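# Stack one keg upright and centred on the other

## Task

Set one keg upright on top of the other keg, centred on it. It only counts if the stack stays in place with no robot supporting it at the end, so the arms must open their grippers and pull away once it is placed.

## Robot and tools

Setup: six identical i2rt Big YAM arms, named arm1 to arm6. Each has six revolute joints, a two-finger gripper and a wrist camera. A seventh camera, cam_high, is fixed in the room. All positions use one shared scene frame: origin on the floor, +z up, metres. Foot positions and facing (degrees counter-clockwise from +x): arm1 (+0.42, +0.46, +0.70) facing -98; arm2 (+0.01, +0.47, +0.61) facing -81; arm3 (-0.44, +0.52, +0.66) facing -97; arm4 (-0.59, -0.23, +0.60) facing +58; arm5 (+0.02, -0.46, +0.76) facing +81; arm6 (+0.46, -0.52, +0.66) facing +108. The hand can reach roughly 1.0 m from the joint1 axis. The hand point is midway between the fingertips; its z axis runs along the fingers and the fingers close along its y axis.

Joints (all absolute targets, radians unless noted; tolerance for counting as reached in brackets):
- joint1_rad -2.879 to 2.879 (±0.045): yaws the whole arm about its foot, positive counter-clockwise seen from above; 0 points the arm along its facing direction.
- joint2_rad 0 to 3.141 (±0.14): shoulder; 0 has the upper arm lying back roughly level, increasing lifts it up then forward.
- joint3_rad 0 to 3.019 (±0.09): elbow; 0 is fully folded, increasing opens it.
- joint4_rad -1.692 to 1.57 (±0.055): wrist pitch, positive tips fingers up.
- joint5_rad -1.57 to 1.57 (±0.03): sideways wrist swing, positive toward the arm's right.
- joint6_rad -2.094 to 2.094 (±0.035): hand roll, positive clockwise viewed from behind the hand.
- gripper_m 0 to 0.093 metres (±0.003): gap between fingertips. Grip force tops out near 50 to 62 N per pad, lower on some units.
With joints 1 and 6 at zero and the hand level and forward, the camera rides on top of the hand looking toward the fingertips. Joints move at different speeds, so the hand can travel a curved, wide path between postures.

Tools:
- execute_actions(actions, cameras): actions is a list holding zero or one action. An action is an object keyed by arm name; each arm entry holds "joints", a dict mapping joint names above to absolute target values (not offsets). One action can address any subset of arms; their motions start together and may finish at different times. Anything left out keeps its previous target and may still be pushing toward it. A single action runs at most 15 s. Unknown keys or values outside the ranges reject the entire call and nothing moves. cameras lists camera names (arm1_cam_wrist ... arm6_cam_wrist, cam_high, or "all"); omitted or null means all, [] means none. An empty actions list just reports state and images.
- wait(seconds): 0 to 10 s; commands nothing, the scene keeps running, then returns state and images.
- zoom_image(camera, region): enlarges part of that camera's most recent full image; region is [x0, y0, x1, y1] in pixels from the top-left, at most 504 by 504.
- read_manual(section): only gives the URDF licence texts; no motion.
- finished_scene(scene): integer 1 or 2; closes that scene for good after the last command is held and reports success. Answering without any tool call ends everything.

Reading results: joint_positions gives current values; a "pictures" line lists which camera each returned image comes from. joint_status reports how each commanded motion ended: off_target (settled short of target, may still push), contact_stop or time_out (target dropped, joint holds where it stopped; after time_out a joint may keep a nearby target and keep pushing, listed under on_its_own), not_followed (a self/inter-arm collision check refused the arm's targets; a "joint command not followed" line with a cause appears; the gripper part still runs, and the refused targets may be retried later), limit_stop_at_motor_heat (arm halted by overheating; resend targets). on_its_own covers joints this call did not command; "held at" is the held target, not the position. Joint torque numbers are raw drive outputs per arm joint, with offset, scale and noise, so treat them as rough. To relieve a pushing joint, command it to its reported position. Tiny target changes may produce no movement. A stop reported in one call cancels the remaining motion, wait and finish calls in the same reply.

Cautions: arms squeezing against each other fails the run immediately, and a hard collision can too; the anti-collision check may react late and ignores fingers, gripper housings and wrist cameras. Arms do not halt on contact and can push very hard. Sustained load heats motors: MOTOR HOT appears at 85 °C, and at 100 °C an OVER-TEMPERATURE FAULT drops that arm until it cools. While you compose a reply the robots keep holding the last command, so avoid leaving arms straining. Loose objects may get occasional small shoves. Dropping, slipping, slamming or pressing objects hard lowers the outcome. Motion time is what counts, so fewer and efficient movements are better. After scene 1, finished_scene returns the next scene's task; some motor heat carries over.

Each tool is called after "Emit:" as name(argument=value, ...), one argument or row to a line, values as JSON.

## Session

Emit:
execute_actions(
  actions=[],
)

Scene clock: 0.00 s.
Joint torques (N m, as the arm reports them, + toward a larger angle): no reading
arm1.joint_positions: joint1_rad=+0.335 joint2_rad=+0.552 joint3_rad=+1.370 joint4_rad=-1.331 joint5_rad=+0.108 joint6_rad=-0.405 gripper_m=+0.094
arm1.joint_status: not commanded
arm1.hand: x=+0.4428 y=+0.2492 z=+1.2473 quat_wxyz=(-0.282, -0.424, -0.752, +0.418) (m; scene frame)
arm2.joint_positions: joint1_rad=-0.242 joint2_rad=+0.622 joint3_rad=+1.469 joint4_rad=-1.475 joint5_rad=-0.151 joint6_rad=+0.288 gripper_m=+0.095
arm2.joint_status: not commanded
arm2.hand: x=+0.0204 y=+0.2620 z=+1.1543 quat_wxyz=(-0.392, -0.713, -0.533, +0.232) (m; scene frame)
arm3.joint_positions: joint1_rad=+0.167 joint2_rad=+0.609 joint3_rad=+1.467 joint4_rad=-1.241 joint5_rad=+0.190 joint6_rad=+0.489 gripper_m=+0.095
arm3.joint_status: not commanded
arm3.hand: x=-0.4689 y=+0.2897 z=+1.2622 quat_wxyz=(-0.444, -0.729, -0.394, +0.340) (m; scene frame)
arm4.joint_positions: joint1_rad=-0.407 joint2_rad=+0.532 joint3_rad=+1.318 joint4_rad=-1.422 joint5_rad=-0.044 joint6_rad=-0.500 gripper_m=+0.094
arm4.joint_status: not commanded
arm4.hand: x=-0.4380 y=-0.1079 z=+1.1075 quat_wxyz=(-0.452, +0.478, -0.752, -0.036) (m; scene frame)
arm5.joint_positions: joint1_rad=+0.310 joint2_rad=+0.629 joint3_rad=+1.465 joint4_rad=-1.187 joint5_rad=+0.267 joint6_rad=+0.089 gripper_m=+0.095
arm5.joint_status: not commanded
arm5.hand: x=+0.0331 y=-0.2214 z=+1.3672 quat_wxyz=(-0.438, +0.536, -0.614, -0.380) (m; scene frame)
arm6.joint_positions: joint1_rad=-0.104 joint2_rad=+0.546 joint3_rad=+1.337 joint4_rad=-1.509 joint5_rad=-0.206 joint6_rad=+0.511 gripper_m=+0.094
arm6.joint_status: not commanded
arm6.hand: x=+0.3842 y=-0.3415 z=+1.1558 quat_wxyz=(-0.085, +0.572, -0.706, -0.408) (m; scene frame)
pictures: arm1_cam_wrist, arm2_cam_wrist, arm3_cam_wrist, arm4_cam_wrist, arm5_cam_wrist, arm6_cam_wrist, cam_high
Images, in order (width x height): arm1_cam_wrist 504x504, arm2_cam_wrist 504x504, arm3_cam_wrist 504x504, arm4_cam_wrist 504x504, arm5_cam_wrist 504x504, arm6_cam_wrist 504x504, cam_high 504x504.

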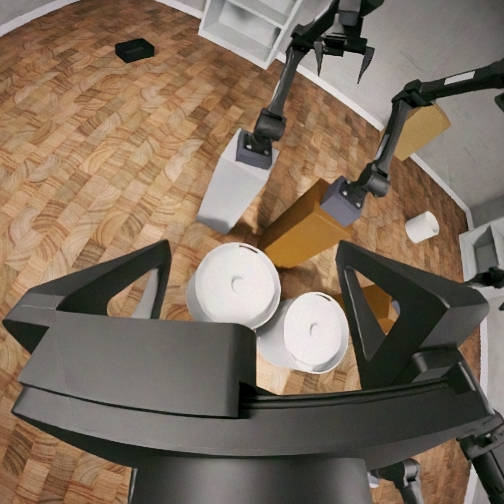

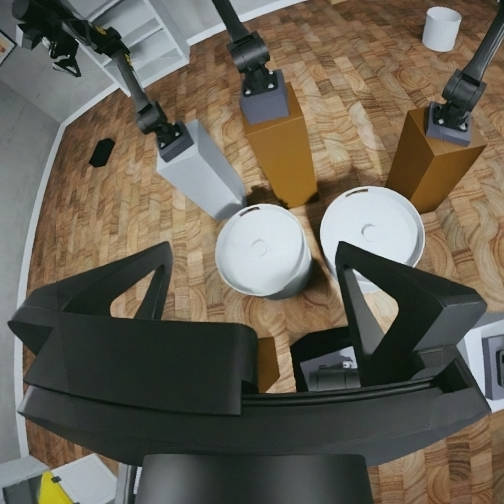

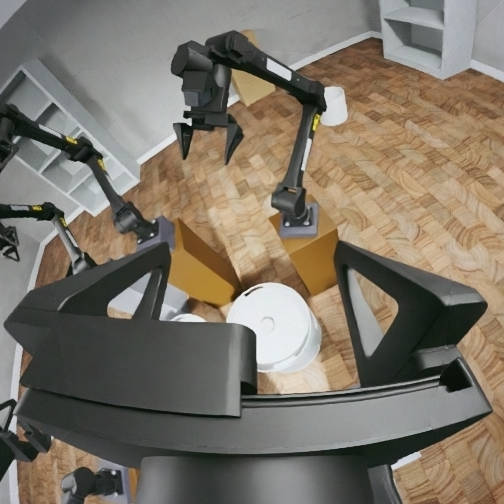

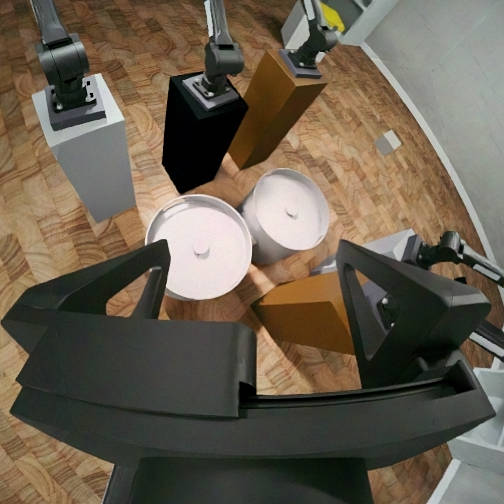

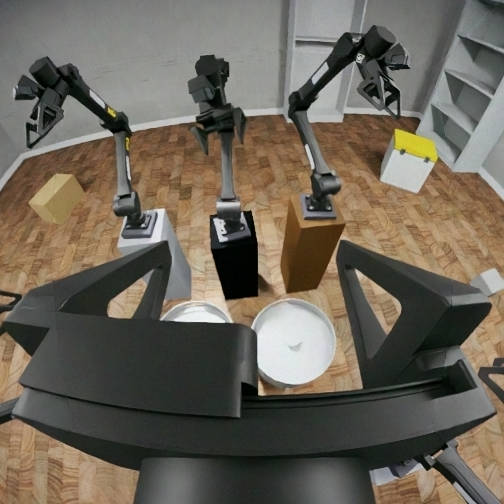

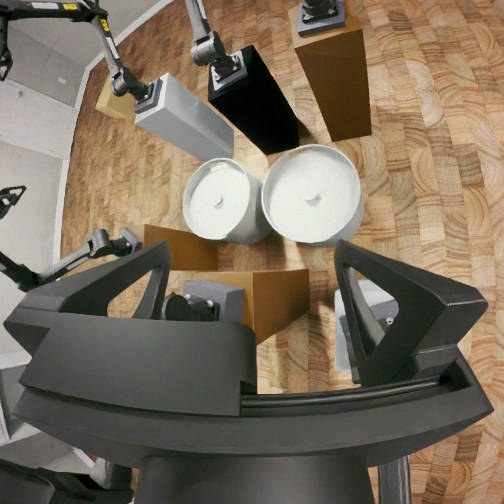

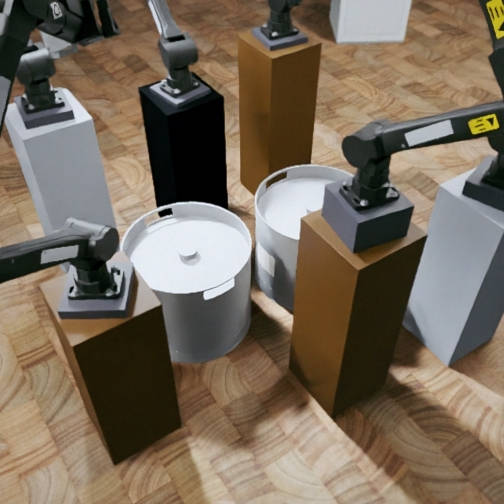

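Emit:
execute_actions(
  actions=[
    {"arm5":{"joints":{"joint1_rad":-0.45,"joint2_rad":2.117,"joint3_rad":0.651,"joint4_rad":-0.105,"joint5_rad":0,"joint6_rad":0}},"arm2":{"joints":{"joint1_rad":-0.855,"joint2_rad":1.626,"joint3_rad":0.651,"joint4_rad":-0.596,"joint5_rad":0,"joint6_rad":0}}},
  ],
  cameras=["arm2_cam_wrist","arm5_cam_wrist","cam_high"],
)

Scene clock: 4.80 s.
Joint torques (N m, as the arm reports them, + toward a larger angle): arm1=[ 0.88  3.19  9.34  1.84 -0.04  0.15] | arm2=[-1.15 -6.92  7.04  1.01 -0.09 -0.07] | arm3=[-0.44  3.19  9.67  1.86  0.1   0.02] | arm4=[-0.78  5.28 10.02  2.16  0.01  0.05] | arm5=[  3.2  -15.33   1.23   0.83  -0.03  -0.14] | arm6=[ 0.44  1.42  8.91  1.09 -0.03 -0.09]
arm1.joint_positions: joint1_rad=+0.335 joint2_rad=+0.552 joint3_rad=+1.370 joint4_rad=-1.331 joint5_rad=+0.108 joint6_rad=-0.405 gripper_m=+0.094
arm1.joint_status: not commanded
arm1.hand: x=+0.4428 y=+0.2492 z=+1.2473 quat_wxyz=(-0.282, -0.424, -0.752, +0.418) (m; scene frame)
arm2.joint_positions: joint1_rad=-0.852 joint2_rad=+1.606 joint3_rad=+0.643 joint4_rad=-0.612 joint5_rad=+0.000 joint6_rad=+0.013 gripper_m=+0.095
arm2.joint_status: all done
arm2.hand: x=-0.1939 y=+0.2231 z=+0.5526 quat_wxyz=(+0.003, -0.907, -0.421, -0.002) (m; scene frame)
arm3.joint_positions: joint1_rad=+0.167 joint2_rad=+0.609 joint3_rad=+1.467 joint4_rad=-1.241 joint5_rad=+0.190 joint6_rad=+0.489 gripper_m=+0.095
arm3.joint_status: not commanded
arm3.hand: x=-0.4689 y=+0.2897 z=+1.2622 quat_wxyz=(-0.444, -0.729, -0.394, +0.340) (m; scene frame)
arm4.joint_positions: joint1_rad=-0.407 joint2_rad=+0.532 joint3_rad=+1.318 joint4_rad=-1.422 joint5_rad=-0.044 joint6_rad=-0.500 gripper_m=+0.094
arm4.joint_status: not commanded
arm4.hand: x=-0.4380 y=-0.1079 z=+1.1075 quat_wxyz=(-0.452, +0.478, -0.752, -0.036) (m; scene frame)
arm5.joint_positions: joint1_rad=-0.458 joint2_rad=+2.109 joint3_rad=+0.651 joint4_rad=-0.117 joint5_rad=+0.002 joint6_rad=+0.014 gripper_m=+0.095
arm5.joint_status: all done
arm5.hand: x=+0.2045 y=-0.2031 z=+0.5529 quat_wxyz=(+0.002, +0.450, -0.893, -0.001) (m; scene frame)
arm6.joint_positions: joint1_rad=-0.104 joint2_rad=+0.546 joint3_rad=+1.337 joint4_rad=-1.509 joint5_rad=-0.206 joint6_rad=+0.511 gripper_m=+0.094
arm6.joint_status: not commanded
arm6.hand: x=+0.3842 y=-0.3415 z=+1.1558 quat_wxyz=(-0.085, +0.572, -0.706, -0.408) (m; scene frame)
pictures: arm2_cam_wrist, arm5_cam_wrist, cam_high
Images, in order (width x height): arm2_cam_wrist 504x504, arm5_cam_wrist 504x504, cam_high 504x504.

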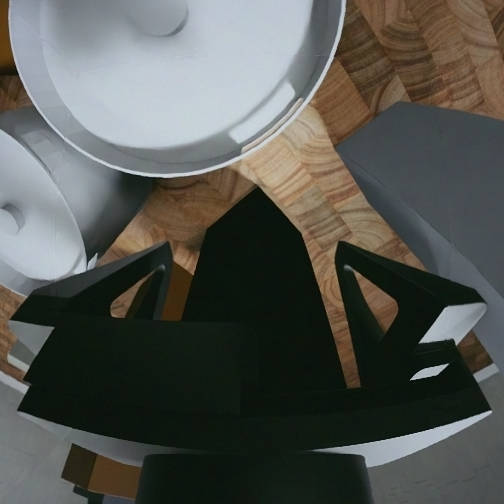

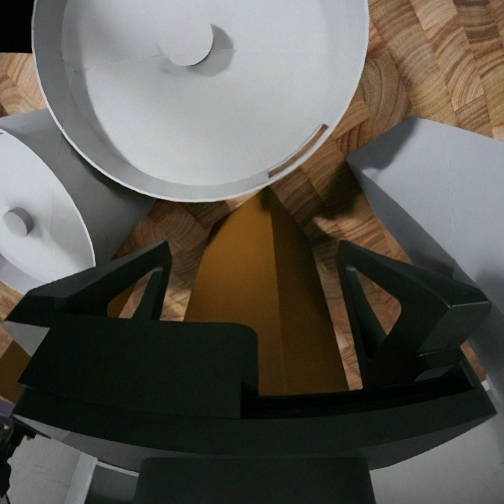

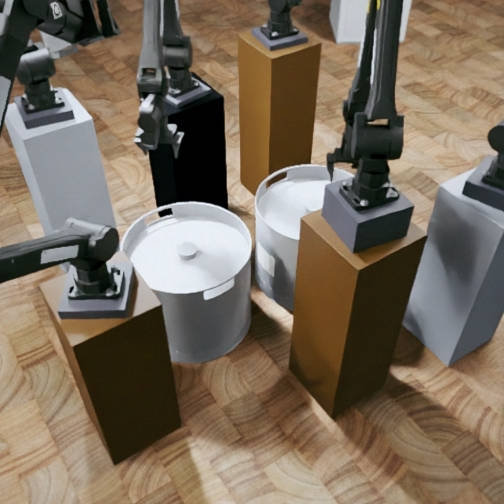

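Emit:
execute_actions(
  actions=[
    {"arm5":{"joints":{"joint1_rad":-0.34,"joint2_rad":2.511,"joint3_rad":0.693,"joint4_rad":0.247,"joint6_rad":-1.72}},"arm2":{"joints":{"joint1_rad":0.569,"joint2_rad":2.075,"joint3_rad":0.907,"joint4_rad":-0.403,"joint6_rad":-0.495}},"arm6":{"joints":{"joint1_rad":-0.183,"joint2_rad":2.221,"joint3_rad":0.967,"joint4_rad":-0.317,"joint5_rad":0,"joint6_rad":0.48}},"arm4":{"joints":{"joint1_rad":-0.602,"joint2_rad":1.5,"joint3_rad":1.5,"joint4_rad":-1.3,"joint5_rad":0,"joint6_rad":-0.81}},"arm1":{"joints":{"joint1_rad":0.3,"joint2_rad":0.3,"joint3_rad":0.9}},"arm3":{"joints":{"joint1_rad":-0.1,"joint2_rad":0.3,"joint3_rad":0.9}}},
  ],
  cameras=[],
)

Emit:
execute_actions(
  actions=[
    {"arm4":{"joints":{"joint2_rad":2.488,"joint3_rad":1.874,"joint4_rad":-0.957}}},
  ],
  cameras=["arm2_cam_wrist","arm4_cam_wrist","arm5_cam_wrist","arm6_cam_wrist","cam_high"],
)

Scene clock: 11.07 s.
Joint torques (N m, as the arm reports them, + toward a larger angle): arm1=[-0.01  3.71  9.62  1.63 -0.03  0.14] | arm2=[ -0.83 -11.96   4.27   0.48  -0.09  -0.07] | arm3=[-1.08  4.16  9.26  1.71  0.14  0.03] | arm4=[-1.3  -9.12 12.02  1.1   0.07 -0.04] | arm5=[  1.62 -16.13  -2.72   0.6   -0.18  -0.12] | arm6=[ -1.86 -17.3    1.91   0.28   0.18  -0.19]
arm1.joint_positions: joint1_rad=+0.312 joint2_rad=+0.304 joint3_rad=+0.892 joint4_rad=-1.331 joint5_rad=+0.108 joint6_rad=-0.405 gripper_m=+0.094
arm1.joint_status: all done
arm1.hand: x=+0.4329 y=+0.2794 z=+1.0570 quat_wxyz=(-0.212, -0.452, -0.796, +0.343) (m; scene frame)
arm2.joint_positions: joint1_rad=+0.569 joint2_rad=+2.061 joint3_rad=+0.912 joint4_rad=-0.403 joint5_rad=-0.001 joint6_rad=-0.483 gripper_m=+0.095
arm2.joint_status: all done
arm2.hand: x=+0.2912 y=+0.1578 z=+0.4424 quat_wxyz=(-0.006, -0.177, -0.984, +0.003) (m; scene frame)
arm3.joint_positions: joint1_rad=-0.091 joint2_rad=+0.302 joint3_rad=+0.900 joint4_rad=-1.241 joint5_rad=+0.190 joint6_rad=+0.489 gripper_m=+0.095
arm3.joint_status: all done
arm3.hand: x=-0.5162 y=+0.3385 z=+1.0384 quat_wxyz=(-0.303, -0.828, -0.336, +0.331) (m; scene frame)
arm4.joint_positions: joint1_rad=-0.598 joint2_rad=+1.507 joint3_rad=+1.478 joint4_rad=-1.303 joint5_rad=-0.002 joint6_rad=-0.801 gripper_m=+0.094
arm4.joint_status: all done
arm4.hand: x=-0.1302 y=-0.0258 z=+0.8681 quat_wxyz=(-0.120, +0.566, -0.815, +0.029) (m; scene frame)
arm5.joint_positions: joint1_rad=-0.332 joint2_rad=+2.511 joint3_rad=+0.695 joint4_rad=+0.236 joint5_rad=+0.002 joint6_rad=-1.705 gripper_m=+0.095
arm5.joint_status: all done
arm5.hand: x=+0.1499 y=-0.2193 z=+0.4400 quat_wxyz=(+0.003, +0.984, -0.180, -0.002) (m; scene frame)
arm6.joint_positions: joint1_rad=-0.175 joint2_rad=+2.219 joint3_rad=+0.968 joint4_rad=-0.333 joint5_rad=-0.002 joint6_rad=+0.491 gripper_m=+0.094
arm6.joint_status: all done
arm6.hand: x=+0.4046 y=-0.1048 z=+0.4388 quat_wxyz=(+0.004, +0.571, -0.821, +0.012) (m; scene frame)
pictures: none
No camera images: the call's "cameras" was empty. Leave "cameras" out to get every camera's image.

Scene clock: 12.83 s.
Joint torques (N m, as the arm reports them, + toward a larger angle): arm1=[-0.07  3.64  9.57  1.6  -0.04  0.12] | arm2=[ -0.87 -11.85   4.27   0.51  -0.09  -0.07] | arm3=[-1.04  4.16  9.3   1.73  0.14  0.03] | arm4=[ -1.61 -17.56  10.34   0.32   0.07  -0.05] | arm5=[  2.07 -17.29  -2.68   0.59  -0.18  -0.08] | arm6=[ -2.18 -15.92   2.28   0.27   0.2   -0.13]
arm1.joint_positions: joint1_rad=+0.312 joint2_rad=+0.304 joint3_rad=+0.892 joint4_rad=-1.331 joint5_rad=+0.108 joint6_rad=-0.405 gripper_m=+0.094
arm1.joint_status: not commanded
arm1.hand: x=+0.4329 y=+0.2794 z=+1.0570 quat_wxyz=(-0.212, -0.452, -0.796, +0.343) (m; scene frame)
arm2.joint_positions: joint1_rad=+0.569 joint2_rad=+2.061 joint3_rad=+0.912 joint4_rad=-0.403 joint5_rad=-0.001 joint6_rad=-0.483 gripper_m=+0.095
arm2.joint_status: not commanded
arm2.hand: x=+0.2912 y=+0.1578 z=+0.4424 quat_wxyz=(-0.006, -0.177, -0.984, +0.003) (m; scene frame)
arm3.joint_positions: joint1_rad=-0.091 joint2_rad=+0.302 joint3_rad=+0.900 joint4_rad=-1.241 joint5_rad=+0.190 joint6_rad=+0.489 gripper_m=+0.095
arm3.joint_status: not commanded
arm3.hand: x=-0.5162 y=+0.3385 z=+1.0384 quat_wxyz=(-0.303, -0.828, -0.336, +0.331) (m; scene frame)
arm4.joint_positions: joint1_rad=-0.598 joint2_rad=+2.496 joint3_rad=+1.840 joint4_rad=-0.957 joint5_rad=-0.002 joint6_rad=-0.802 gripper_m=+0.094
arm4.joint_status: all done
arm4.hand: x=+0.0153 y=+0.0313 z=+0.4326 quat_wxyz=(+0.017, +0.570, -0.822, +0.002) (m; scene frame)
arm5.joint_positions: joint1_rad=-0.332 joint2_rad=+2.511 joint3_rad=+0.695 joint4_rad=+0.236 joint5_rad=+0.002 joint6_rad=-1.706 gripper_m=+0.095
arm5.joint_status: not commanded
arm5.hand: x=+0.1499 y=-0.2193 z=+0.4400 quat_wxyz=(+0.003, +0.984, -0.180, -0.002) (m; scene frame)
arm6.joint_positions: joint1_rad=-0.175 joint2_rad=+2.219 joint3_rad=+0.968 joint4_rad=-0.333 joint5_rad=-0.002 joint6_rad=+0.491 gripper_m=+0.094
arm6.joint_status: not commanded
arm6.hand: x=+0.4046 y=-0.1048 z=+0.4388 quat_wxyz=(+0.004, +0.571, -0.821, +0.012) (m; scene frame)
pictures: arm2_cam_wrist, arm4_cam_wrist, arm5_cam_wrist, arm6_cam_wrist, cam_high
Images, in order (width x height): arm2_cam_wrist 504x504, arm4_cam_wrist 504x504, arm5_cam_wrist 504x504, arm6_cam_wrist 504x504, cam_high 504x504.

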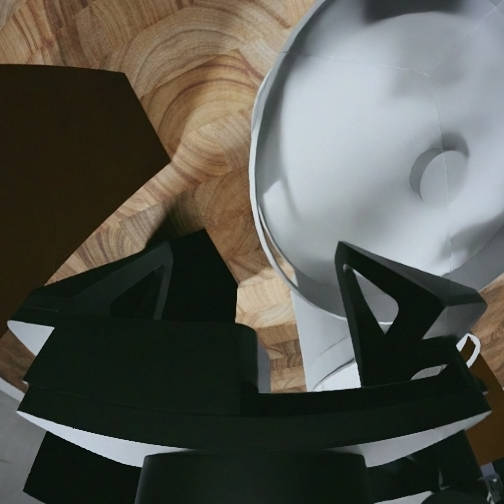

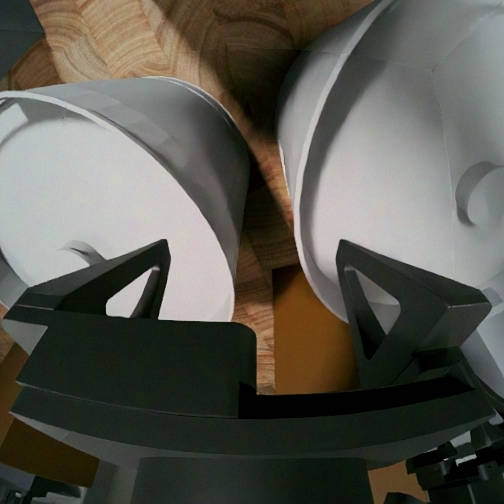

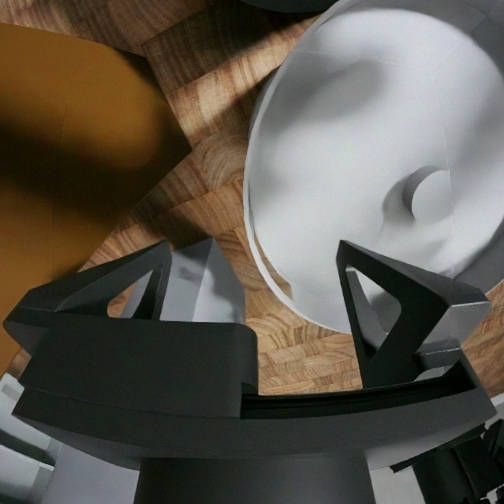

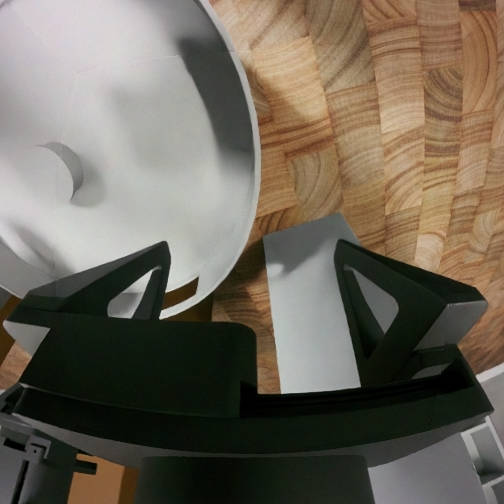

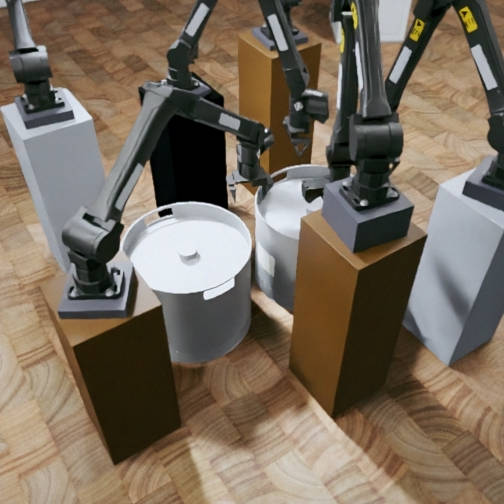

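Emit:
execute_actions(
  actions=[
    {"arm5":{"joints":{"joint2_rad":2.786,"joint3_rad":0.879,"joint4_rad":0.345}},"arm2":{"joints":{"joint2_rad":2.335,"joint3_rad":0.99,"joint4_rad":-0.234}},"arm6":{"joints":{"joint2_rad":2.467,"joint3_rad":1.066,"joint4_rad":-0.155}},"arm4":{"joints":{"joint1_rad":-0.623,"joint2_rad":2.67,"joint3_rad":2.02,"joint4_rad":-0.883,"gripper_m":0.06}}},
  ],
  cameras=["arm2_cam_wrist","arm4_cam_wrist","arm5_cam_wrist","arm6_cam_wrist","cam_high"],
)

Scene clock: 15.67 s.
Joint torques (N m, as the arm reports them, + toward a larger angle): arm1=[ 0.04  3.86  9.59  1.63 -0.03  0.14] | arm2=[ -0.86 -13.34   3.3    0.86  -0.09  -0.07] | arm3=[-1.05  4.18  9.29  1.72  0.14  0.03] | arm4=[ -1.26 -16.97   9.37   0.68   0.07  -0.04] | arm5=[  2.09 -17.87  -3.59   0.3   -0.13  -0.04] | arm6=[ -0.82 -18.8    1.18   0.31   0.18  -0.23]
arm1.joint_positions: joint1_rad=+0.312 joint2_rad=+0.304 joint3_rad=+0.892 joint4_rad=-1.331 joint5_rad=+0.108 joint6_rad=-0.405 gripper_m=+0.094
arm1.joint_status: not commanded
arm1.hand: x=+0.4329 y=+0.2794 z=+1.0570 quat_wxyz=(-0.212, -0.452, -0.796, +0.343) (m; scene frame)
arm2.joint_positions: joint1_rad=+0.569 joint2_rad=+2.325 joint3_rad=+0.982 joint4_rad=-0.247 joint5_rad=-0.001 joint6_rad=-0.483 gripper_m=+0.095
arm2.joint_status: all done
arm2.hand: x=+0.2849 y=+0.1650 z=+0.3461 quat_wxyz=(+0.009, -0.177, -0.984, -0.009) (m; scene frame)
arm3.joint_positions: joint1_rad=-0.091 joint2_rad=+0.302 joint3_rad=+0.900 joint4_rad=-1.241 joint5_rad=+0.190 joint6_rad=+0.489 gripper_m=+0.095
arm3.joint_status: not commanded
arm3.hand: x=-0.5162 y=+0.3385 z=+1.0384 quat_wxyz=(-0.303, -0.828, -0.336, +0.331) (m; scene frame)
arm4.joint_positions: joint1_rad=-0.622 joint2_rad=+2.653 joint3_rad=+2.000 joint4_rad=-0.885 joint5_rad=-0.002 joint6_rad=-0.802 gripper_m=+0.060
arm4.joint_status: all done
arm4.hand: x=+0.0609 y=+0.0323 z=+0.3779 quat_wxyz=(-0.020, +0.560, -0.828, +0.010) (m; scene frame)
arm5.joint_positions: joint1_rad=-0.332 joint2_rad=+2.787 joint3_rad=+0.883 joint4_rad=+0.341 joint5_rad=+0.002 joint6_rad=-1.707 gripper_m=+0.095
arm5.joint_status: all done
arm5.hand: x=+0.1517 y=-0.2153 z=+0.3490 quat_wxyz=(-0.005, +0.984, -0.180, +0.000) (m; scene frame)
arm6.joint_positions: joint1_rad=-0.175 joint2_rad=+2.474 joint3_rad=+1.063 joint4_rad=-0.168 joint5_rad=-0.002 joint6_rad=+0.491 gripper_m=+0.094
arm6.joint_status: all done
arm6.hand: x=+0.4055 y=-0.1069 z=+0.3447 quat_wxyz=(+0.002, +0.571, -0.821, +0.009) (m; scene frame)
pictures: arm2_cam_wrist, arm4_cam_wrist, arm5_cam_wrist, arm6_cam_wrist, cam_high
Images, in order (width x height): arm2_cam_wrist 504x504, arm4_cam_wrist 504x504, arm5_cam_wrist 504x504, arm6_cam_wrist 504x504, cam_high 504x504.

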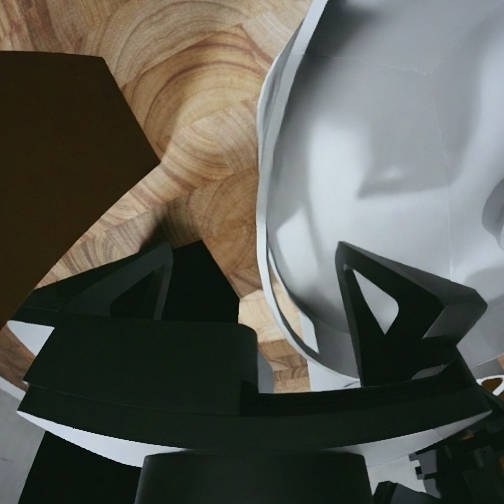

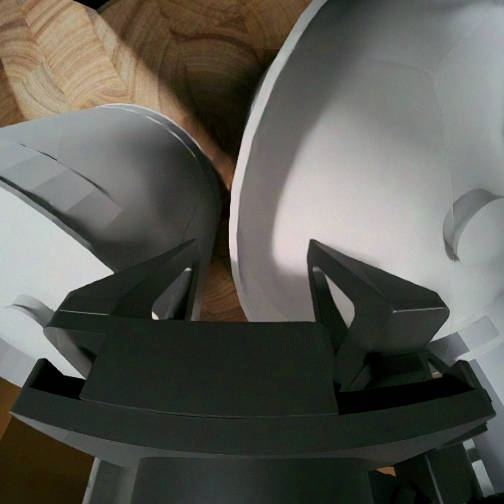

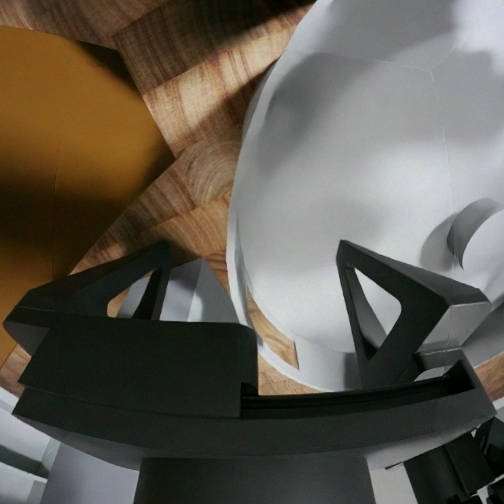

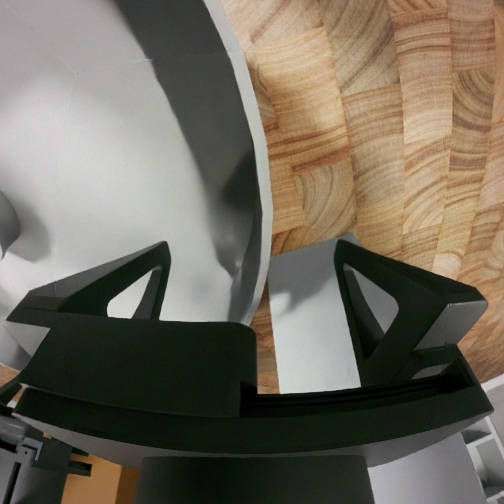

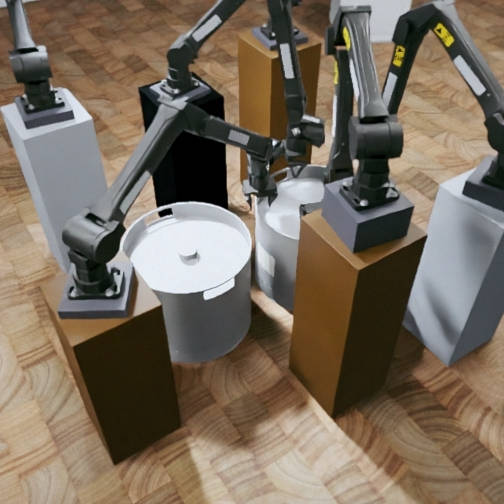

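Emit:
execute_actions(
  actions=[
    {"arm5":{"joints":{"joint2_rad":2.929,"joint3_rad":0.987,"joint4_rad":0.375}},"arm2":{"joints":{"joint2_rad":2.465,"joint3_rad":1.062,"joint4_rad":-0.16}},"arm6":{"joints":{"joint1_rad":-0.2,"joint2_rad":2.597,"joint3_rad":1.146,"joint4_rad":-0.1}},"arm4":{"joints":{"joint2_rad":2.805,"joint3_rad":2.078,"joint4_rad":-0.834}}},
  ],
  cameras=["arm2_cam_wrist","arm4_cam_wrist","arm5_cam_wrist","arm6_cam_wrist","cam_high"],
)

Emit:
zoom_image(
  camera="cam_high",
  region=[200,110,360,270],
)

Scene clock: 18.23 s.
Joint torques (N m, as the arm reports them, + toward a larger angle): arm1=[-0.04  3.84  9.64  1.63 -0.03  0.15] | arm2=[ -0.82 -12.33   2.33   0.8   -0.14  -0.02] | arm3=[-1.06  4.12  9.3   1.71  0.15  0.03] | arm4=[ -1.49 -15.77   8.23   0.67  -0.05   0.01] | arm5=[  1.83 -15.2   -3.28   0.35  -0.18  -0.08] | arm6=[ -0.45 -14.11   1.08   0.28   0.4   -0.12]
arm1.joint_positions: joint1_rad=+0.312 joint2_rad=+0.304 joint3_rad=+0.892 joint4_rad=-1.331 joint5_rad=+0.108 joint6_rad=-0.405 gripper_m=+0.094
arm1.joint_status: not commanded
arm1.hand: x=+0.4329 y=+0.2794 z=+1.0570 quat_wxyz=(-0.212, -0.452, -0.796, +0.343) (m; scene frame)
arm2.joint_positions: joint1_rad=+0.569 joint2_rad=+2.433 joint3_rad=+1.064 joint4_rad=-0.168 joint5_rad=+0.000 joint6_rad=-0.487 gripper_m=+0.095
arm2.joint_status: all done
arm2.hand: x=+0.3024 y=+0.1456 z=+0.3093 quat_wxyz=(-0.012, -0.174, -0.985, +0.008) (m; scene frame)
arm3.joint_positions: joint1_rad=-0.091 joint2_rad=+0.302 joint3_rad=+0.900 joint4_rad=-1.241 joint5_rad=+0.190 joint6_rad=+0.489 gripper_m=+0.095
arm3.joint_status: not commanded
arm3.hand: x=-0.5162 y=+0.3385 z=+1.0384 quat_wxyz=(-0.303, -0.828, -0.336, +0.331) (m; scene frame)
arm4.joint_positions: joint1_rad=-0.619 joint2_rad=+2.765 joint3_rad=+2.071 joint4_rad=-0.835 joint5_rad=+0.000 joint6_rad=-0.807 gripper_m=+0.060
arm4.joint_status: all done
arm4.hand: x=+0.0636 y=+0.0342 z=+0.3237 quat_wxyz=(-0.023, +0.563, -0.826, +0.012) (m; scene frame)
arm5.joint_positions: joint1_rad=-0.332 joint2_rad=+2.905 joint3_rad=+0.986 joint4_rad=+0.376 joint5_rad=+0.002 joint6_rad=-1.707 gripper_m=+0.095
arm5.joint_status: all done
arm5.hand: x=+0.1541 y=-0.2103 z=+0.3059 quat_wxyz=(-0.015, +0.984, -0.180, +0.003) (m; scene frame)
arm6.joint_positions: joint1_rad=-0.197 joint2_rad=+2.555 joint3_rad=+1.148 joint4_rad=-0.108 joint5_rad=-0.007 joint6_rad=+0.491 gripper_m=+0.094
arm6.joint_status: all done
arm6.hand: x=+0.4104 y=-0.0760 z=+0.3168 quat_wxyz=(-0.010, +0.562, -0.827, -0.020) (m; scene frame)
pictures: arm2_cam_wrist, arm4_cam_wrist, arm5_cam_wrist, arm6_cam_wrist, cam_high
Images, in order (width x height): arm2_cam_wrist 504x504, arm4_cam_wrist 504x504, arm5_cam_wrist 504x504, arm6_cam_wrist 504x504, cam_high 504x504.

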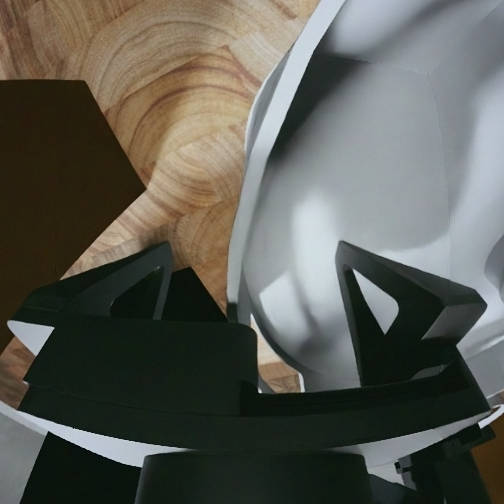

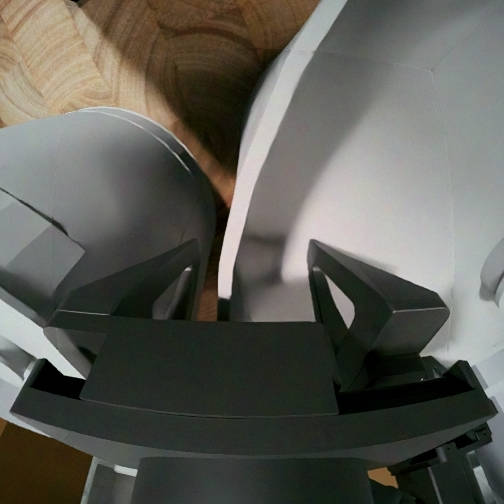

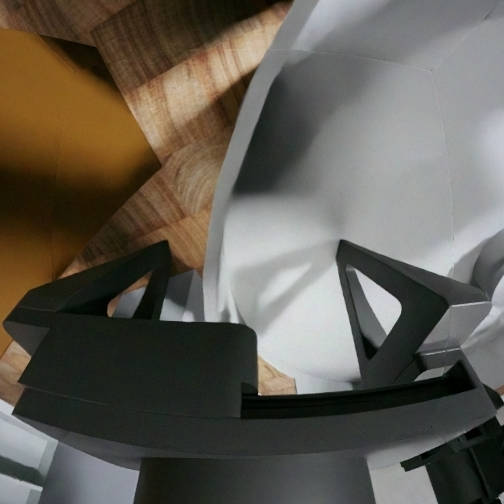

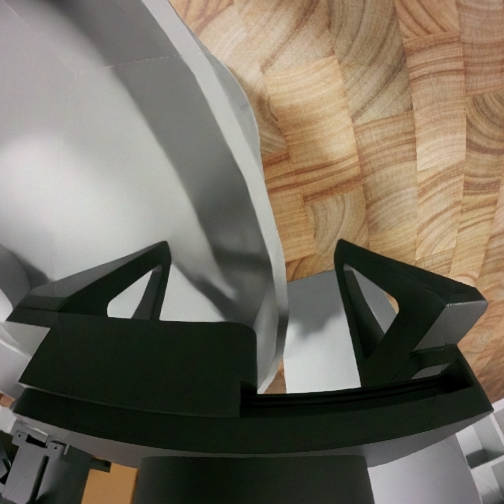

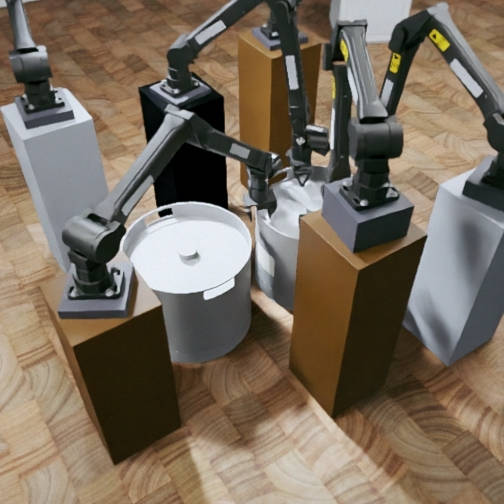

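Region (200, 110, 360, 270) of cam_high's 504x504 image, scaled by 3.150, with more detail than that image has.

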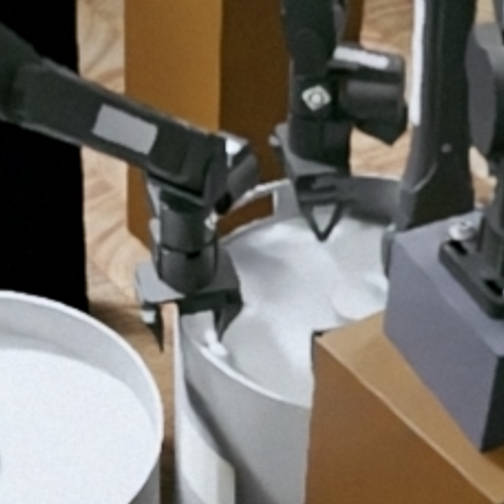

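Touching the lid. Straighten and close.

Emit:
execute_actions(
  actions=[
    {"arm5":{"joints":{"joint4_rad":0.31,"gripper_m":0}},"arm2":{"joints":{"joint2_rad":2.44,"joint4_rad":-0.215,"gripper_m":0}},"arm6":{"joints":{"joint1_rad":-0.23,"joint2_rad":2.57,"joint4_rad":-0.17,"gripper_m":0}},"arm4":{"joints":{"joint2_rad":2.78,"joint4_rad":-0.9,"gripper_m":0}}},
  ],
  cameras=["arm2_cam_wrist","arm5_cam_wrist"],
)

Scene clock: 19.80 s.
Joint torques (N m, as the arm reports them, + toward a larger angle): arm1=[-0.07  4.1   9.61  1.6  -0.04  0.14] | arm2=[ -1.19 -14.08   2.44   0.06   0.     0.26] | arm3=[-1.01  4.13  9.31  1.7   0.15  0.02] | arm4=[ -1.68 -17.31   8.06  -0.08   0.01   0.11] | arm5=[  1.73 -15.57  -3.21  -0.01  -0.02  -0.32] | arm6=[ -1.95 -17.68   0.88  -0.9    0.79   0.23]
arm1.joint_positions: joint1_rad=+0.312 joint2_rad=+0.304 joint3_rad=+0.892 joint4_rad=-1.331 joint5_rad=+0.108 joint6_rad=-0.405 gripper_m=+0.094
arm1.joint_status: not commanded
arm1.hand: x=+0.4329 y=+0.2794 z=+1.0570 quat_wxyz=(-0.212, -0.452, -0.796, +0.343) (m; scene frame)
arm2.joint_positions: joint1_rad=+0.574 joint2_rad=+2.433 joint3_rad=+1.062 joint4_rad=-0.203 joint5_rad=-0.003 joint6_rad=-0.515 gripper_m=+0.002
arm2.joint_status: all done
arm2.hand: x=+0.2975 y=+0.1547 z=+0.3090 quat_wxyz=(+0.002, -0.158, -0.987, -0.005) (m; scene frame)
arm3.joint_positions: joint1_rad=-0.091 joint2_rad=+0.302 joint3_rad=+0.900 joint4_rad=-1.241 joint5_rad=+0.190 joint6_rad=+0.489 gripper_m=+0.095
arm3.joint_status: not commanded
arm3.hand: x=-0.5162 y=+0.3385 z=+1.0384 quat_wxyz=(-0.303, -0.828, -0.336, +0.331) (m; scene frame)
arm4.joint_positions: joint1_rad=-0.617 joint2_rad=+2.765 joint3_rad=+2.071 joint4_rad=-0.889 joint5_rad=-0.001 joint6_rad=-0.820 gripper_m=+0.001
arm4.joint_status: all done
arm4.hand: x=+0.0510 y=+0.0303 z=+0.3234 quat_wxyz=(+0.003, +0.569, -0.822, +0.006) (m; scene frame)
arm5.joint_positions: joint1_rad=-0.334 joint2_rad=+2.909 joint3_rad=+0.986 joint4_rad=+0.318 joint5_rad=-0.001 joint6_rad=-1.688 gripper_m=+0.002
arm5.joint_status: all done
arm5.hand: x=+0.1463 y=-0.2249 z=+0.3050 quat_wxyz=(+0.014, +0.982, -0.190, -0.008) (m; scene frame)
arm6.joint_positions: joint1_rad=-0.218 joint2_rad=+2.555 joint3_rad=+1.150 joint4_rad=-0.152 joint5_rad=-0.016 joint6_rad=+0.448 gripper_m=+0.002
arm6.joint_status: all done
arm6.hand: x=+0.4190 y=-0.0844 z=+0.3168 quat_wxyz=(+0.003, +0.571, -0.821, -0.004) (m; scene frame)
pictures: arm2_cam_wrist, arm5_cam_wrist
Images, in order (width x height): arm2_cam_wrist 504x504, arm5_cam_wrist 504x504.

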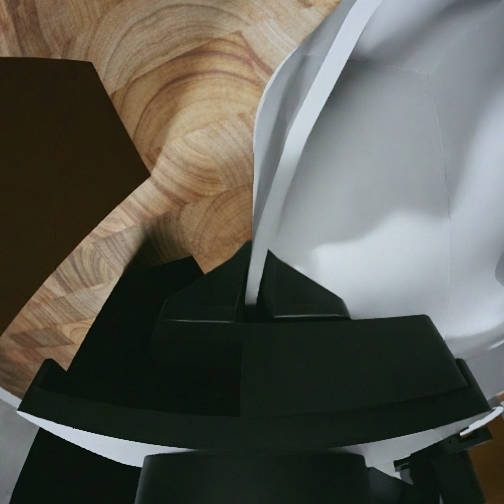

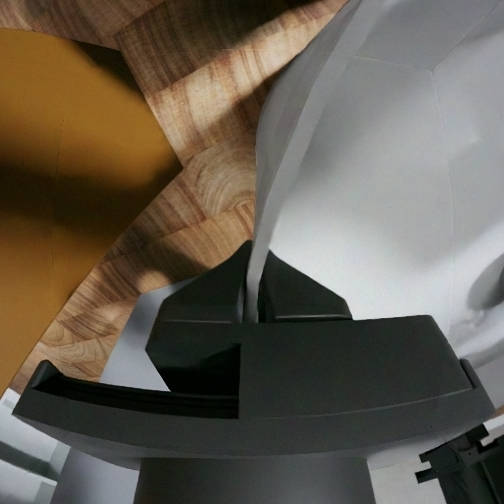

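Emit:
execute_actions(
  actions=[
    {"arm2":{"joints":{"joint2_rad":2.107,"joint3_rad":0.958,"joint4_rad":-0.422,"joint6_rad":-0.515}},"arm4":{"joints":{"joint2_rad":2.527,"joint3_rad":1.97,"joint4_rad":-0.99}},"arm5":{"joints":{"joint2_rad":2.559,"joint3_rad":0.704,"joint4_rad":0.284,"joint6_rad":-1.69}},"arm6":{"joints":{"joint2_rad":2.231,"joint3_rad":1.009,"joint4_rad":-0.348,"joint6_rad":0.45}}},
  ],
  cameras=["arm2_cam_wrist","cam_high"],
)

Scene clock: 23.57 s.
Joint torques (N m, as the arm reports them, + toward a larger angle): arm1=[ 0.18  3.74  9.61  1.62 -0.01  0.13] | arm2=[ -0.35 -20.4    2.31  -1.59  -0.67   0.27] | arm3=[-1.03  4.16  9.32  1.72  0.14  0.03] | arm4=[ -1.43 -21.72   9.48  -1.14  -0.85   0.19] | arm5=[  3.02 -25.18  -7.82  -0.16  -0.23   0.03] | arm6=[ -2.04 -24.85   0.75  -2.07   0.59   0.07]
arm1.joint_positions: joint1_rad=+0.312 joint2_rad=+0.304 joint3_rad=+0.892 joint4_rad=-1.331 joint5_rad=+0.108 joint6_rad=-0.405 gripper_m=+0.094
arm1.joint_status: not commanded
arm1.hand: x=+0.4329 y=+0.2794 z=+1.0570 quat_wxyz=(-0.212, -0.452, -0.796, +0.343) (m; scene frame)
arm2.joint_positions: joint1_rad=+0.565 joint2_rad=+2.195 joint3_rad=+0.976 joint4_rad=-0.359 joint5_rad=+0.012 joint6_rad=-0.536 gripper_m=+0.002
arm2.joint_status: joint4_rad time_out (moved -0.156 of -0.219); the others done
arm2.on_its_own: joint4_rad reads -0.359 and still pushes toward -0.422 since a time_out
arm2.hand: x=+0.2930 y=+0.1500 z=+0.3978 quat_wxyz=(+0.008, -0.152, -0.988, +0.000) (m; scene frame)
arm3.joint_positions: joint1_rad=-0.091 joint2_rad=+0.302 joint3_rad=+0.900 joint4_rad=-1.241 joint5_rad=+0.190 joint6_rad=+0.489 gripper_m=+0.095
arm3.joint_status: not commanded
arm3.hand: x=-0.5162 y=+0.3385 z=+1.0384 quat_wxyz=(-0.303, -0.828, -0.336, +0.331) (m; scene frame)
arm4.joint_positions: joint1_rad=-0.621 joint2_rad=+2.583 joint3_rad=+1.950 joint4_rad=-0.957 joint5_rad=+0.022 joint6_rad=-0.829 gripper_m=+0.001
arm4.joint_status: all done
arm4.hand: x=+0.0454 y=+0.0228 z=+0.4091 quat_wxyz=(+0.009, +0.572, -0.820, +0.016) (m; scene frame)
arm5.joint_positions: joint1_rad=-0.338 joint2_rad=+2.647 joint3_rad=+0.759 joint4_rad=+0.287 joint5_rad=+0.002 joint6_rad=-1.688 gripper_m=+0.002
arm5.joint_status: all done
arm5.hand: x=+0.1454 y=-0.2305 z=+0.3991 quat_wxyz=(+0.013, +0.981, -0.192, -0.005) (m; scene frame)
arm6.joint_positions: joint1_rad=-0.211 joint2_rad=+2.300 joint3_rad=+1.027 joint4_rad=-0.299 joint5_rad=-0.011 joint6_rad=+0.442 gripper_m=+0.002
arm6.joint_status: all done
arm6.hand: x=+0.4170 y=-0.0883 z=+0.4127 quat_wxyz=(+0.005, +0.576, -0.817, +0.004) (m; scene frame)
pictures: arm2_cam_wrist, cam_high
Images, in order (width x height): arm2_cam_wrist 504x504, cam_high 504x504.

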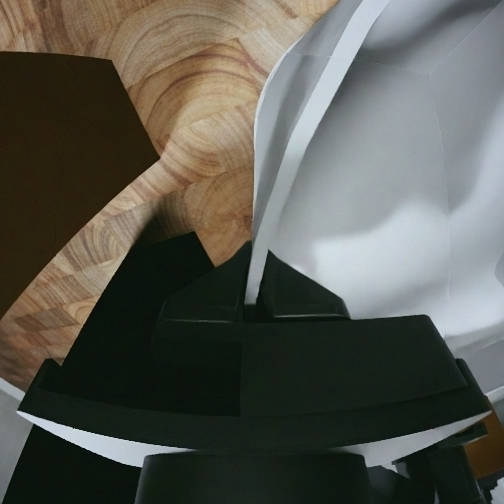

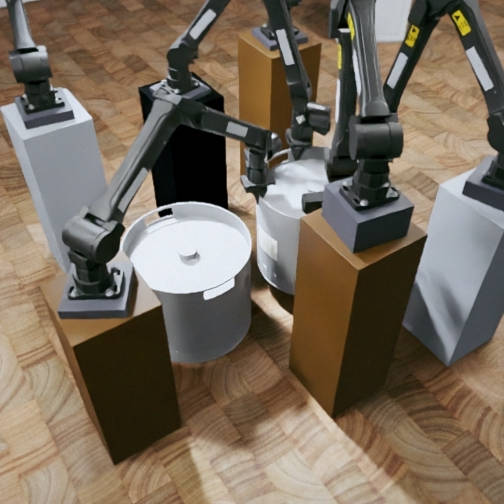

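Emit:
execute_actions(
  actions=[
    {"arm2":{"joints":{"joint2_rad":1.7,"joint3_rad":1.03,"joint4_rad":-0.74}},"arm4":{"joints":{"joint2_rad":2.2,"joint3_rad":2.05,"joint4_rad":-1.193}},"arm5":{"joints":{"joint2_rad":2.02,"joint3_rad":0.514,"joint4_rad":-0.005}},"arm6":{"joints":{"joint2_rad":1.81,"joint3_rad":1.03,"joint4_rad":-0.637}}},
  ],
  cameras=[],
)

Emit:
execute_actions(
  actions=[
    {"arm2":{"joints":{"joint2_rad":1.44,"joint3_rad":1.23,"joint4_rad":-1.17}},"arm4":{"joints":{"joint2_rad":2.1,"joint3_rad":2.28,"joint4_rad":-1.533}},"arm5":{"joints":{"joint2_rad":1.385,"joint3_rad":0.56,"joint4_rad":-0.63}},"arm6":{"joints":{"joint2_rad":1.51,"joint3_rad":1.18,"joint4_rad":-1.057}}},
  ],
  cameras=["arm4_cam_wrist","cam_high"],
)

Scene clock: 27.63 s.
Joint torques (N m, as the arm reports them, + toward a larger angle): arm1=[ 0.18  3.83  9.61  1.66 -0.02  0.13] | arm2=[ -1.97 -18.43  13.22   0.67   0.1    0.1 ] | arm3=[-1.03  4.14  9.3   1.72  0.15  0.02] | arm4=[ -1.47 -27.5   15.67   0.14  -0.28   0.16] | arm5=[  2.   -22.85  -1.54  -0.27  -0.1    0.  ] | arm6=[  0.55 -24.73   8.41  -0.12   0.86   0.15]
arm1.joint_positions: joint1_rad=+0.312 joint2_rad=+0.304 joint3_rad=+0.892 joint4_rad=-1.331 joint5_rad=+0.108 joint6_rad=-0.405 gripper_m=+0.094
arm1.joint_status: not commanded
arm1.hand: x=+0.4329 y=+0.2794 z=+1.0570 quat_wxyz=(-0.212, -0.452, -0.796, +0.343) (m; scene frame)
arm2.joint_positions: joint1_rad=+0.582 joint2_rad=+1.786 joint3_rad=+0.962 joint4_rad=-0.745 joint5_rad=-0.006 joint6_rad=-0.519 gripper_m=+0.002
arm2.joint_status: all done
arm2.hand: x=+0.3016 y=+0.1557 z=+0.5638 quat_wxyz=(-0.001, -0.152, -0.988, -0.004) (m; scene frame)
arm3.joint_positions: joint1_rad=-0.091 joint2_rad=+0.302 joint3_rad=+0.900 joint4_rad=-1.241 joint5_rad=+0.190 joint6_rad=+0.489 gripper_m=+0.095
arm3.joint_status: not commanded
arm3.hand: x=-0.5162 y=+0.3385 z=+1.0384 quat_wxyz=(-0.303, -0.828, -0.336, +0.331) (m; scene frame)
arm4.joint_positions: joint1_rad=-0.619 joint2_rad=+2.345 joint3_rad=+1.967 joint4_rad=-1.186 joint5_rad=+0.007 joint6_rad=-0.825 gripper_m=+0.001
arm4.joint_status: joint2_rad time_out (moved -0.237 of -0.383); the others done
arm4.on_its_own: joint2_rad reads +2.345 and still pushes toward +2.200 since a time_out
arm4.hand: x=+0.0507 y=+0.0315 z=+0.5740 quat_wxyz=(-0.005, +0.571, -0.821, +0.011) (m; scene frame)
arm5.joint_positions: joint1_rad=-0.338 joint2_rad=+2.107 joint3_rad=+0.534 joint4_rad=+0.005 joint5_rad=+0.000 joint6_rad=-1.686 gripper_m=+0.002
arm5.joint_status: all done
arm5.hand: x=+0.1517 y=-0.2197 z=+0.5511 quat_wxyz=(-0.003, +0.981, -0.193, -0.001) (m; scene frame)
arm6.joint_positions: joint1_rad=-0.231 joint2_rad=+1.903 joint3_rad=+0.982 joint4_rad=-0.643 joint5_rad=-0.017 joint6_rad=+0.424 gripper_m=+0.002
arm6.joint_status: all done
arm6.hand: x=+0.4228 y=-0.0805 z=+0.5722 quat_wxyz=(+0.005, +0.576, -0.818, -0.001) (m; scene frame)
pictures: none
No camera images: the call's "cameras" was empty. Leave "cameras" out to get every camera's image.

not run: a stop came earlier in this reply.

Emit:
execute_actions(
  actions=[
    {"arm2":{"joints":{"joint2_rad":1.44,"joint3_rad":1.22,"joint4_rad":-1.17}},"arm4":{"joints":{"joint2_rad":2.12,"joint3_rad":2.265,"joint4_rad":-1.533}},"arm5":{"joints":{"joint2_rad":1.365,"joint3_rad":0.56,"joint4_rad":-0.63}},"arm6":{"joints":{"joint2_rad":1.51,"joint3_rad":1.17,"joint4_rad":-1.057}}},
  ],
  cameras=["arm4_cam_wrist","cam_high"],
)

Scene clock: 31.10 s.
Joint torques (N m, as the arm reports them, + toward a larger angle): arm1=[-0.12  3.93  9.6   1.58 -0.03  0.14] | arm2=[ -1.41 -17.54  19.36  -0.88  -0.33   0.19] | arm3=[-1.03  4.15  9.31  1.71  0.15  0.02] | arm4=[ -1.11 -24.81  17.72   0.1   -0.96   0.2 ] | arm5=[  2.47 -20.23  10.03  -0.28  -0.62   0.07] | arm6=[  0.01 -21.38  15.37  -1.02   0.64   0.13]
arm1.joint_positions: joint1_rad=+0.312 joint2_rad=+0.304 joint3_rad=+0.892 joint4_rad=-1.331 joint5_rad=+0.108 joint6_rad=-0.405 gripper_m=+0.094
arm1.joint_status: not commanded
arm1.hand: x=+0.4329 y=+0.2794 z=+1.0570 quat_wxyz=(-0.212, -0.452, -0.796, +0.343) (m; scene frame)
arm2.joint_positions: joint1_rad=+0.575 joint2_rad=+1.531 joint3_rad=+1.111 joint4_rad=-1.128 joint5_rad=+0.004 joint6_rad=-0.527 gripper_m=+0.002
arm2.joint_status: joint3_rad time_out (moved +0.149 of +0.258); the others done
arm2.on_its_own: joint3_rad reads +1.111 and still pushes toward +1.220 since a time_out
arm2.hand: x=+0.2985 y=+0.1518 z=+0.7141 quat_wxyz=(-0.006, -0.151, -0.988, +0.006) (m; scene frame)
arm3.joint_positions: joint1_rad=-0.091 joint2_rad=+0.302 joint3_rad=+0.900 joint4_rad=-1.241 joint5_rad=+0.190 joint6_rad=+0.489 gripper_m=+0.095
arm3.joint_status: not commanded
arm3.hand: x=-0.5162 y=+0.3385 z=+1.0384 quat_wxyz=(-0.303, -0.828, -0.336, +0.331) (m; scene frame)
arm4.joint_positions: joint1_rad=-0.624 joint2_rad=+2.233 joint3_rad=+2.165 joint4_rad=-1.527 joint5_rad=+0.025 joint6_rad=-0.832 gripper_m=+0.001
arm4.joint_status: joint3_rad time_out (moved +0.198 of +0.298); the others done
arm4.on_its_own: joint3_rad reads +2.165 and still pushes toward +2.265 since a time_out
arm4.hand: x=+0.0435 y=+0.0231 z=+0.7231 quat_wxyz=(+0.011, +0.571, -0.821, +0.017) (m; scene frame)
arm5.joint_positions: joint1_rad=-0.337 joint2_rad=+1.468 joint3_rad=+0.518 joint4_rad=-0.617 joint5_rad=+0.011 joint6_rad=-1.691 gripper_m=+0.002
arm5.joint_status: all done
arm5.hand: x=+0.1536 y=-0.2214 z=+0.7150 quat_wxyz=(-0.001, +0.982, -0.190, +0.004) (m; scene frame)
arm6.joint_positions: joint1_rad=-0.228 joint2_rad=+1.592 joint3_rad=+1.067 joint4_rad=-1.036 joint5_rad=-0.012 joint6_rad=+0.425 gripper_m=+0.002
arm6.joint_status: joint3_rad time_out (moved +0.086 of +0.188); the others done
arm6.on_its_own: joint3_rad reads +1.067 and still pushes toward +1.170 since a time_out
arm6.hand: x=+0.4219 y=-0.0902 z=+0.7267 quat_wxyz=(+0.002, +0.577, -0.817, -0.001) (m; scene frame)
pictures: arm4_cam_wrist, cam_high
joint command not followed: on one or more control steps a check withheld the commanded joint targets of the arm6 arm, and it was not sent them on those steps.
cause: the commanded joint targets would bring a part of the robot too close to another arm (this arm's wrist (the part past joint 4) and the other arm's wrist (the part past joint 4)); next, command targets that bring no part of the robot closer to that arm.
Images, in order (width x height): arm4_cam_wrist 504x504, cam_high 504x504.

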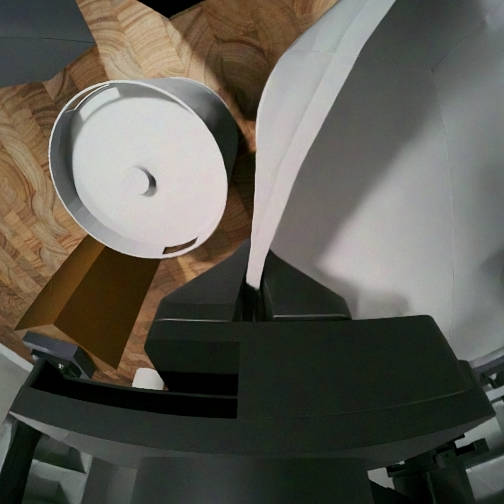

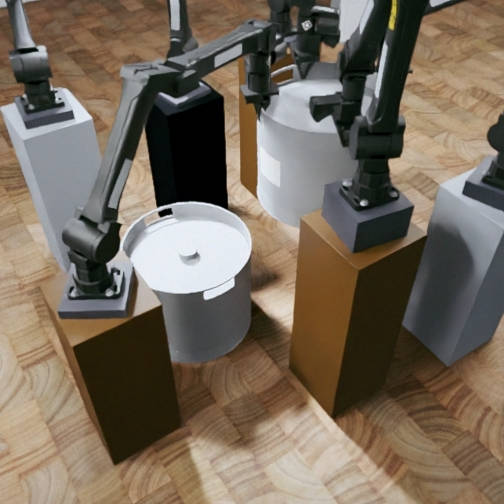

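Emit:
execute_actions(
  actions=[
    {"arm2":{"joints":{"joint1_rad":0.259,"joint6_rad":-0.836,"joint2_rad":1.23,"joint3_rad":0.985,"joint4_rad":-1.164}},"arm4":{"joints":{"joint1_rad":-0.5,"joint6_rad":-0.705,"joint2_rad":1.73,"joint3_rad":1.675,"joint4_rad":-1.301}},"arm5":{"joints":{"joint1_rad":0.245,"joint6_rad":-1.107,"joint2_rad":1.33,"joint3_rad":0.51,"joint4_rad":-0.627}},"arm6":{"joints":{"joint1_rad":0.088,"joint6_rad":0.743,"joint2_rad":1.61,"joint3_rad":1.33,"joint4_rad":-1.091}}},
  ],
  cameras=[],
)

Scene clock: 37.20 s.
Joint torques (N m, as the arm reports them, + toward a larger angle): arm1=[ 0.11  3.88  9.6   1.61 -0.03  0.14] | arm2=[ -0.88 -12.63  18.2    0.19  -0.05   0.08] | arm3=[-1.04  4.14  9.3   1.71  0.15  0.03] | arm4=[ -1.34 -22.1   16.11   1.69  -0.65   0.  ] | arm5=[  3.17 -17.39  10.49  -0.31  -0.04   0.04] | arm6=[  0.22 -24.87  16.54  -0.96   1.31   0.02]
arm1.joint_positions: joint1_rad=+0.312 joint2_rad=+0.304 joint3_rad=+0.892 joint4_rad=-1.331 joint5_rad=+0.108 joint6_rad=-0.405 gripper_m=+0.094
arm1.joint_status: not commanded
arm1.hand: x=+0.4329 y=+0.2794 z=+1.0570 quat_wxyz=(-0.212, -0.452, -0.796, +0.343) (m; scene frame)
arm2.joint_positions: joint1_rad=+0.258 joint2_rad=+1.305 joint3_rad=+0.889 joint4_rad=-1.155 joint5_rad=-0.002 joint6_rad=-0.839 gripper_m=+0.002
arm2.joint_status: joint3_rad off_target (ended at +0.889, target +0.985); the others done
arm2.hand: x=+0.1485 y=+0.1619 z=+0.7180 quat_wxyz=(+0.000, -0.154, -0.988, -0.003) (m; scene frame)
arm3.joint_positions: joint1_rad=-0.091 joint2_rad=+0.302 joint3_rad=+0.900 joint4_rad=-1.241 joint5_rad=+0.190 joint6_rad=+0.489 gripper_m=+0.095
arm3.joint_status: not commanded
arm3.hand: x=-0.5162 y=+0.3385 z=+1.0384 quat_wxyz=(-0.303, -0.828, -0.336, +0.331) (m; scene frame)
arm4.joint_positions: joint1_rad=-0.500 joint2_rad=+1.868 joint3_rad=+1.589 joint4_rad=-1.330 joint5_rad=+0.017 joint6_rad=-0.703 gripper_m=+0.001
arm4.joint_status: all done
arm4.hand: x=-0.1052 y=+0.0390 z=+0.7271 quat_wxyz=(+0.017, +0.569, -0.822, +0.014) (m; scene frame)
arm5.joint_positions: joint1_rad=+0.243 joint2_rad=+1.411 joint3_rad=+0.463 joint4_rad=-0.617 joint5_rad=+0.000 joint6_rad=-1.106 gripper_m=+0.002
arm5.joint_status: all done
arm5.hand: x=+0.0009 y=-0.2077 z=+0.7171 quat_wxyz=(-0.004, +0.981, -0.193, -0.003) (m; scene frame)
arm6.joint_positions: joint1_rad=+0.092 joint2_rad=+1.703 joint3_rad=+1.211 joint4_rad=-1.063 joint5_rad=-0.027 joint6_rad=+0.735 gripper_m=+0.002
arm6.joint_status: joint3_rad time_out (moved +0.143 of +0.263); the others done
arm6.on_its_own: joint3_rad reads +1.211 and still pushes toward +1.323 since a time_out
arm6.hand: x=+0.2676 y=-0.0799 z=+0.7256 quat_wxyz=(+0.011, +0.581, -0.814, -0.004) (m; scene frame)
pictures: none
No camera images: the call's "cameras" was empty. Leave "cameras" out to get every camera's image.


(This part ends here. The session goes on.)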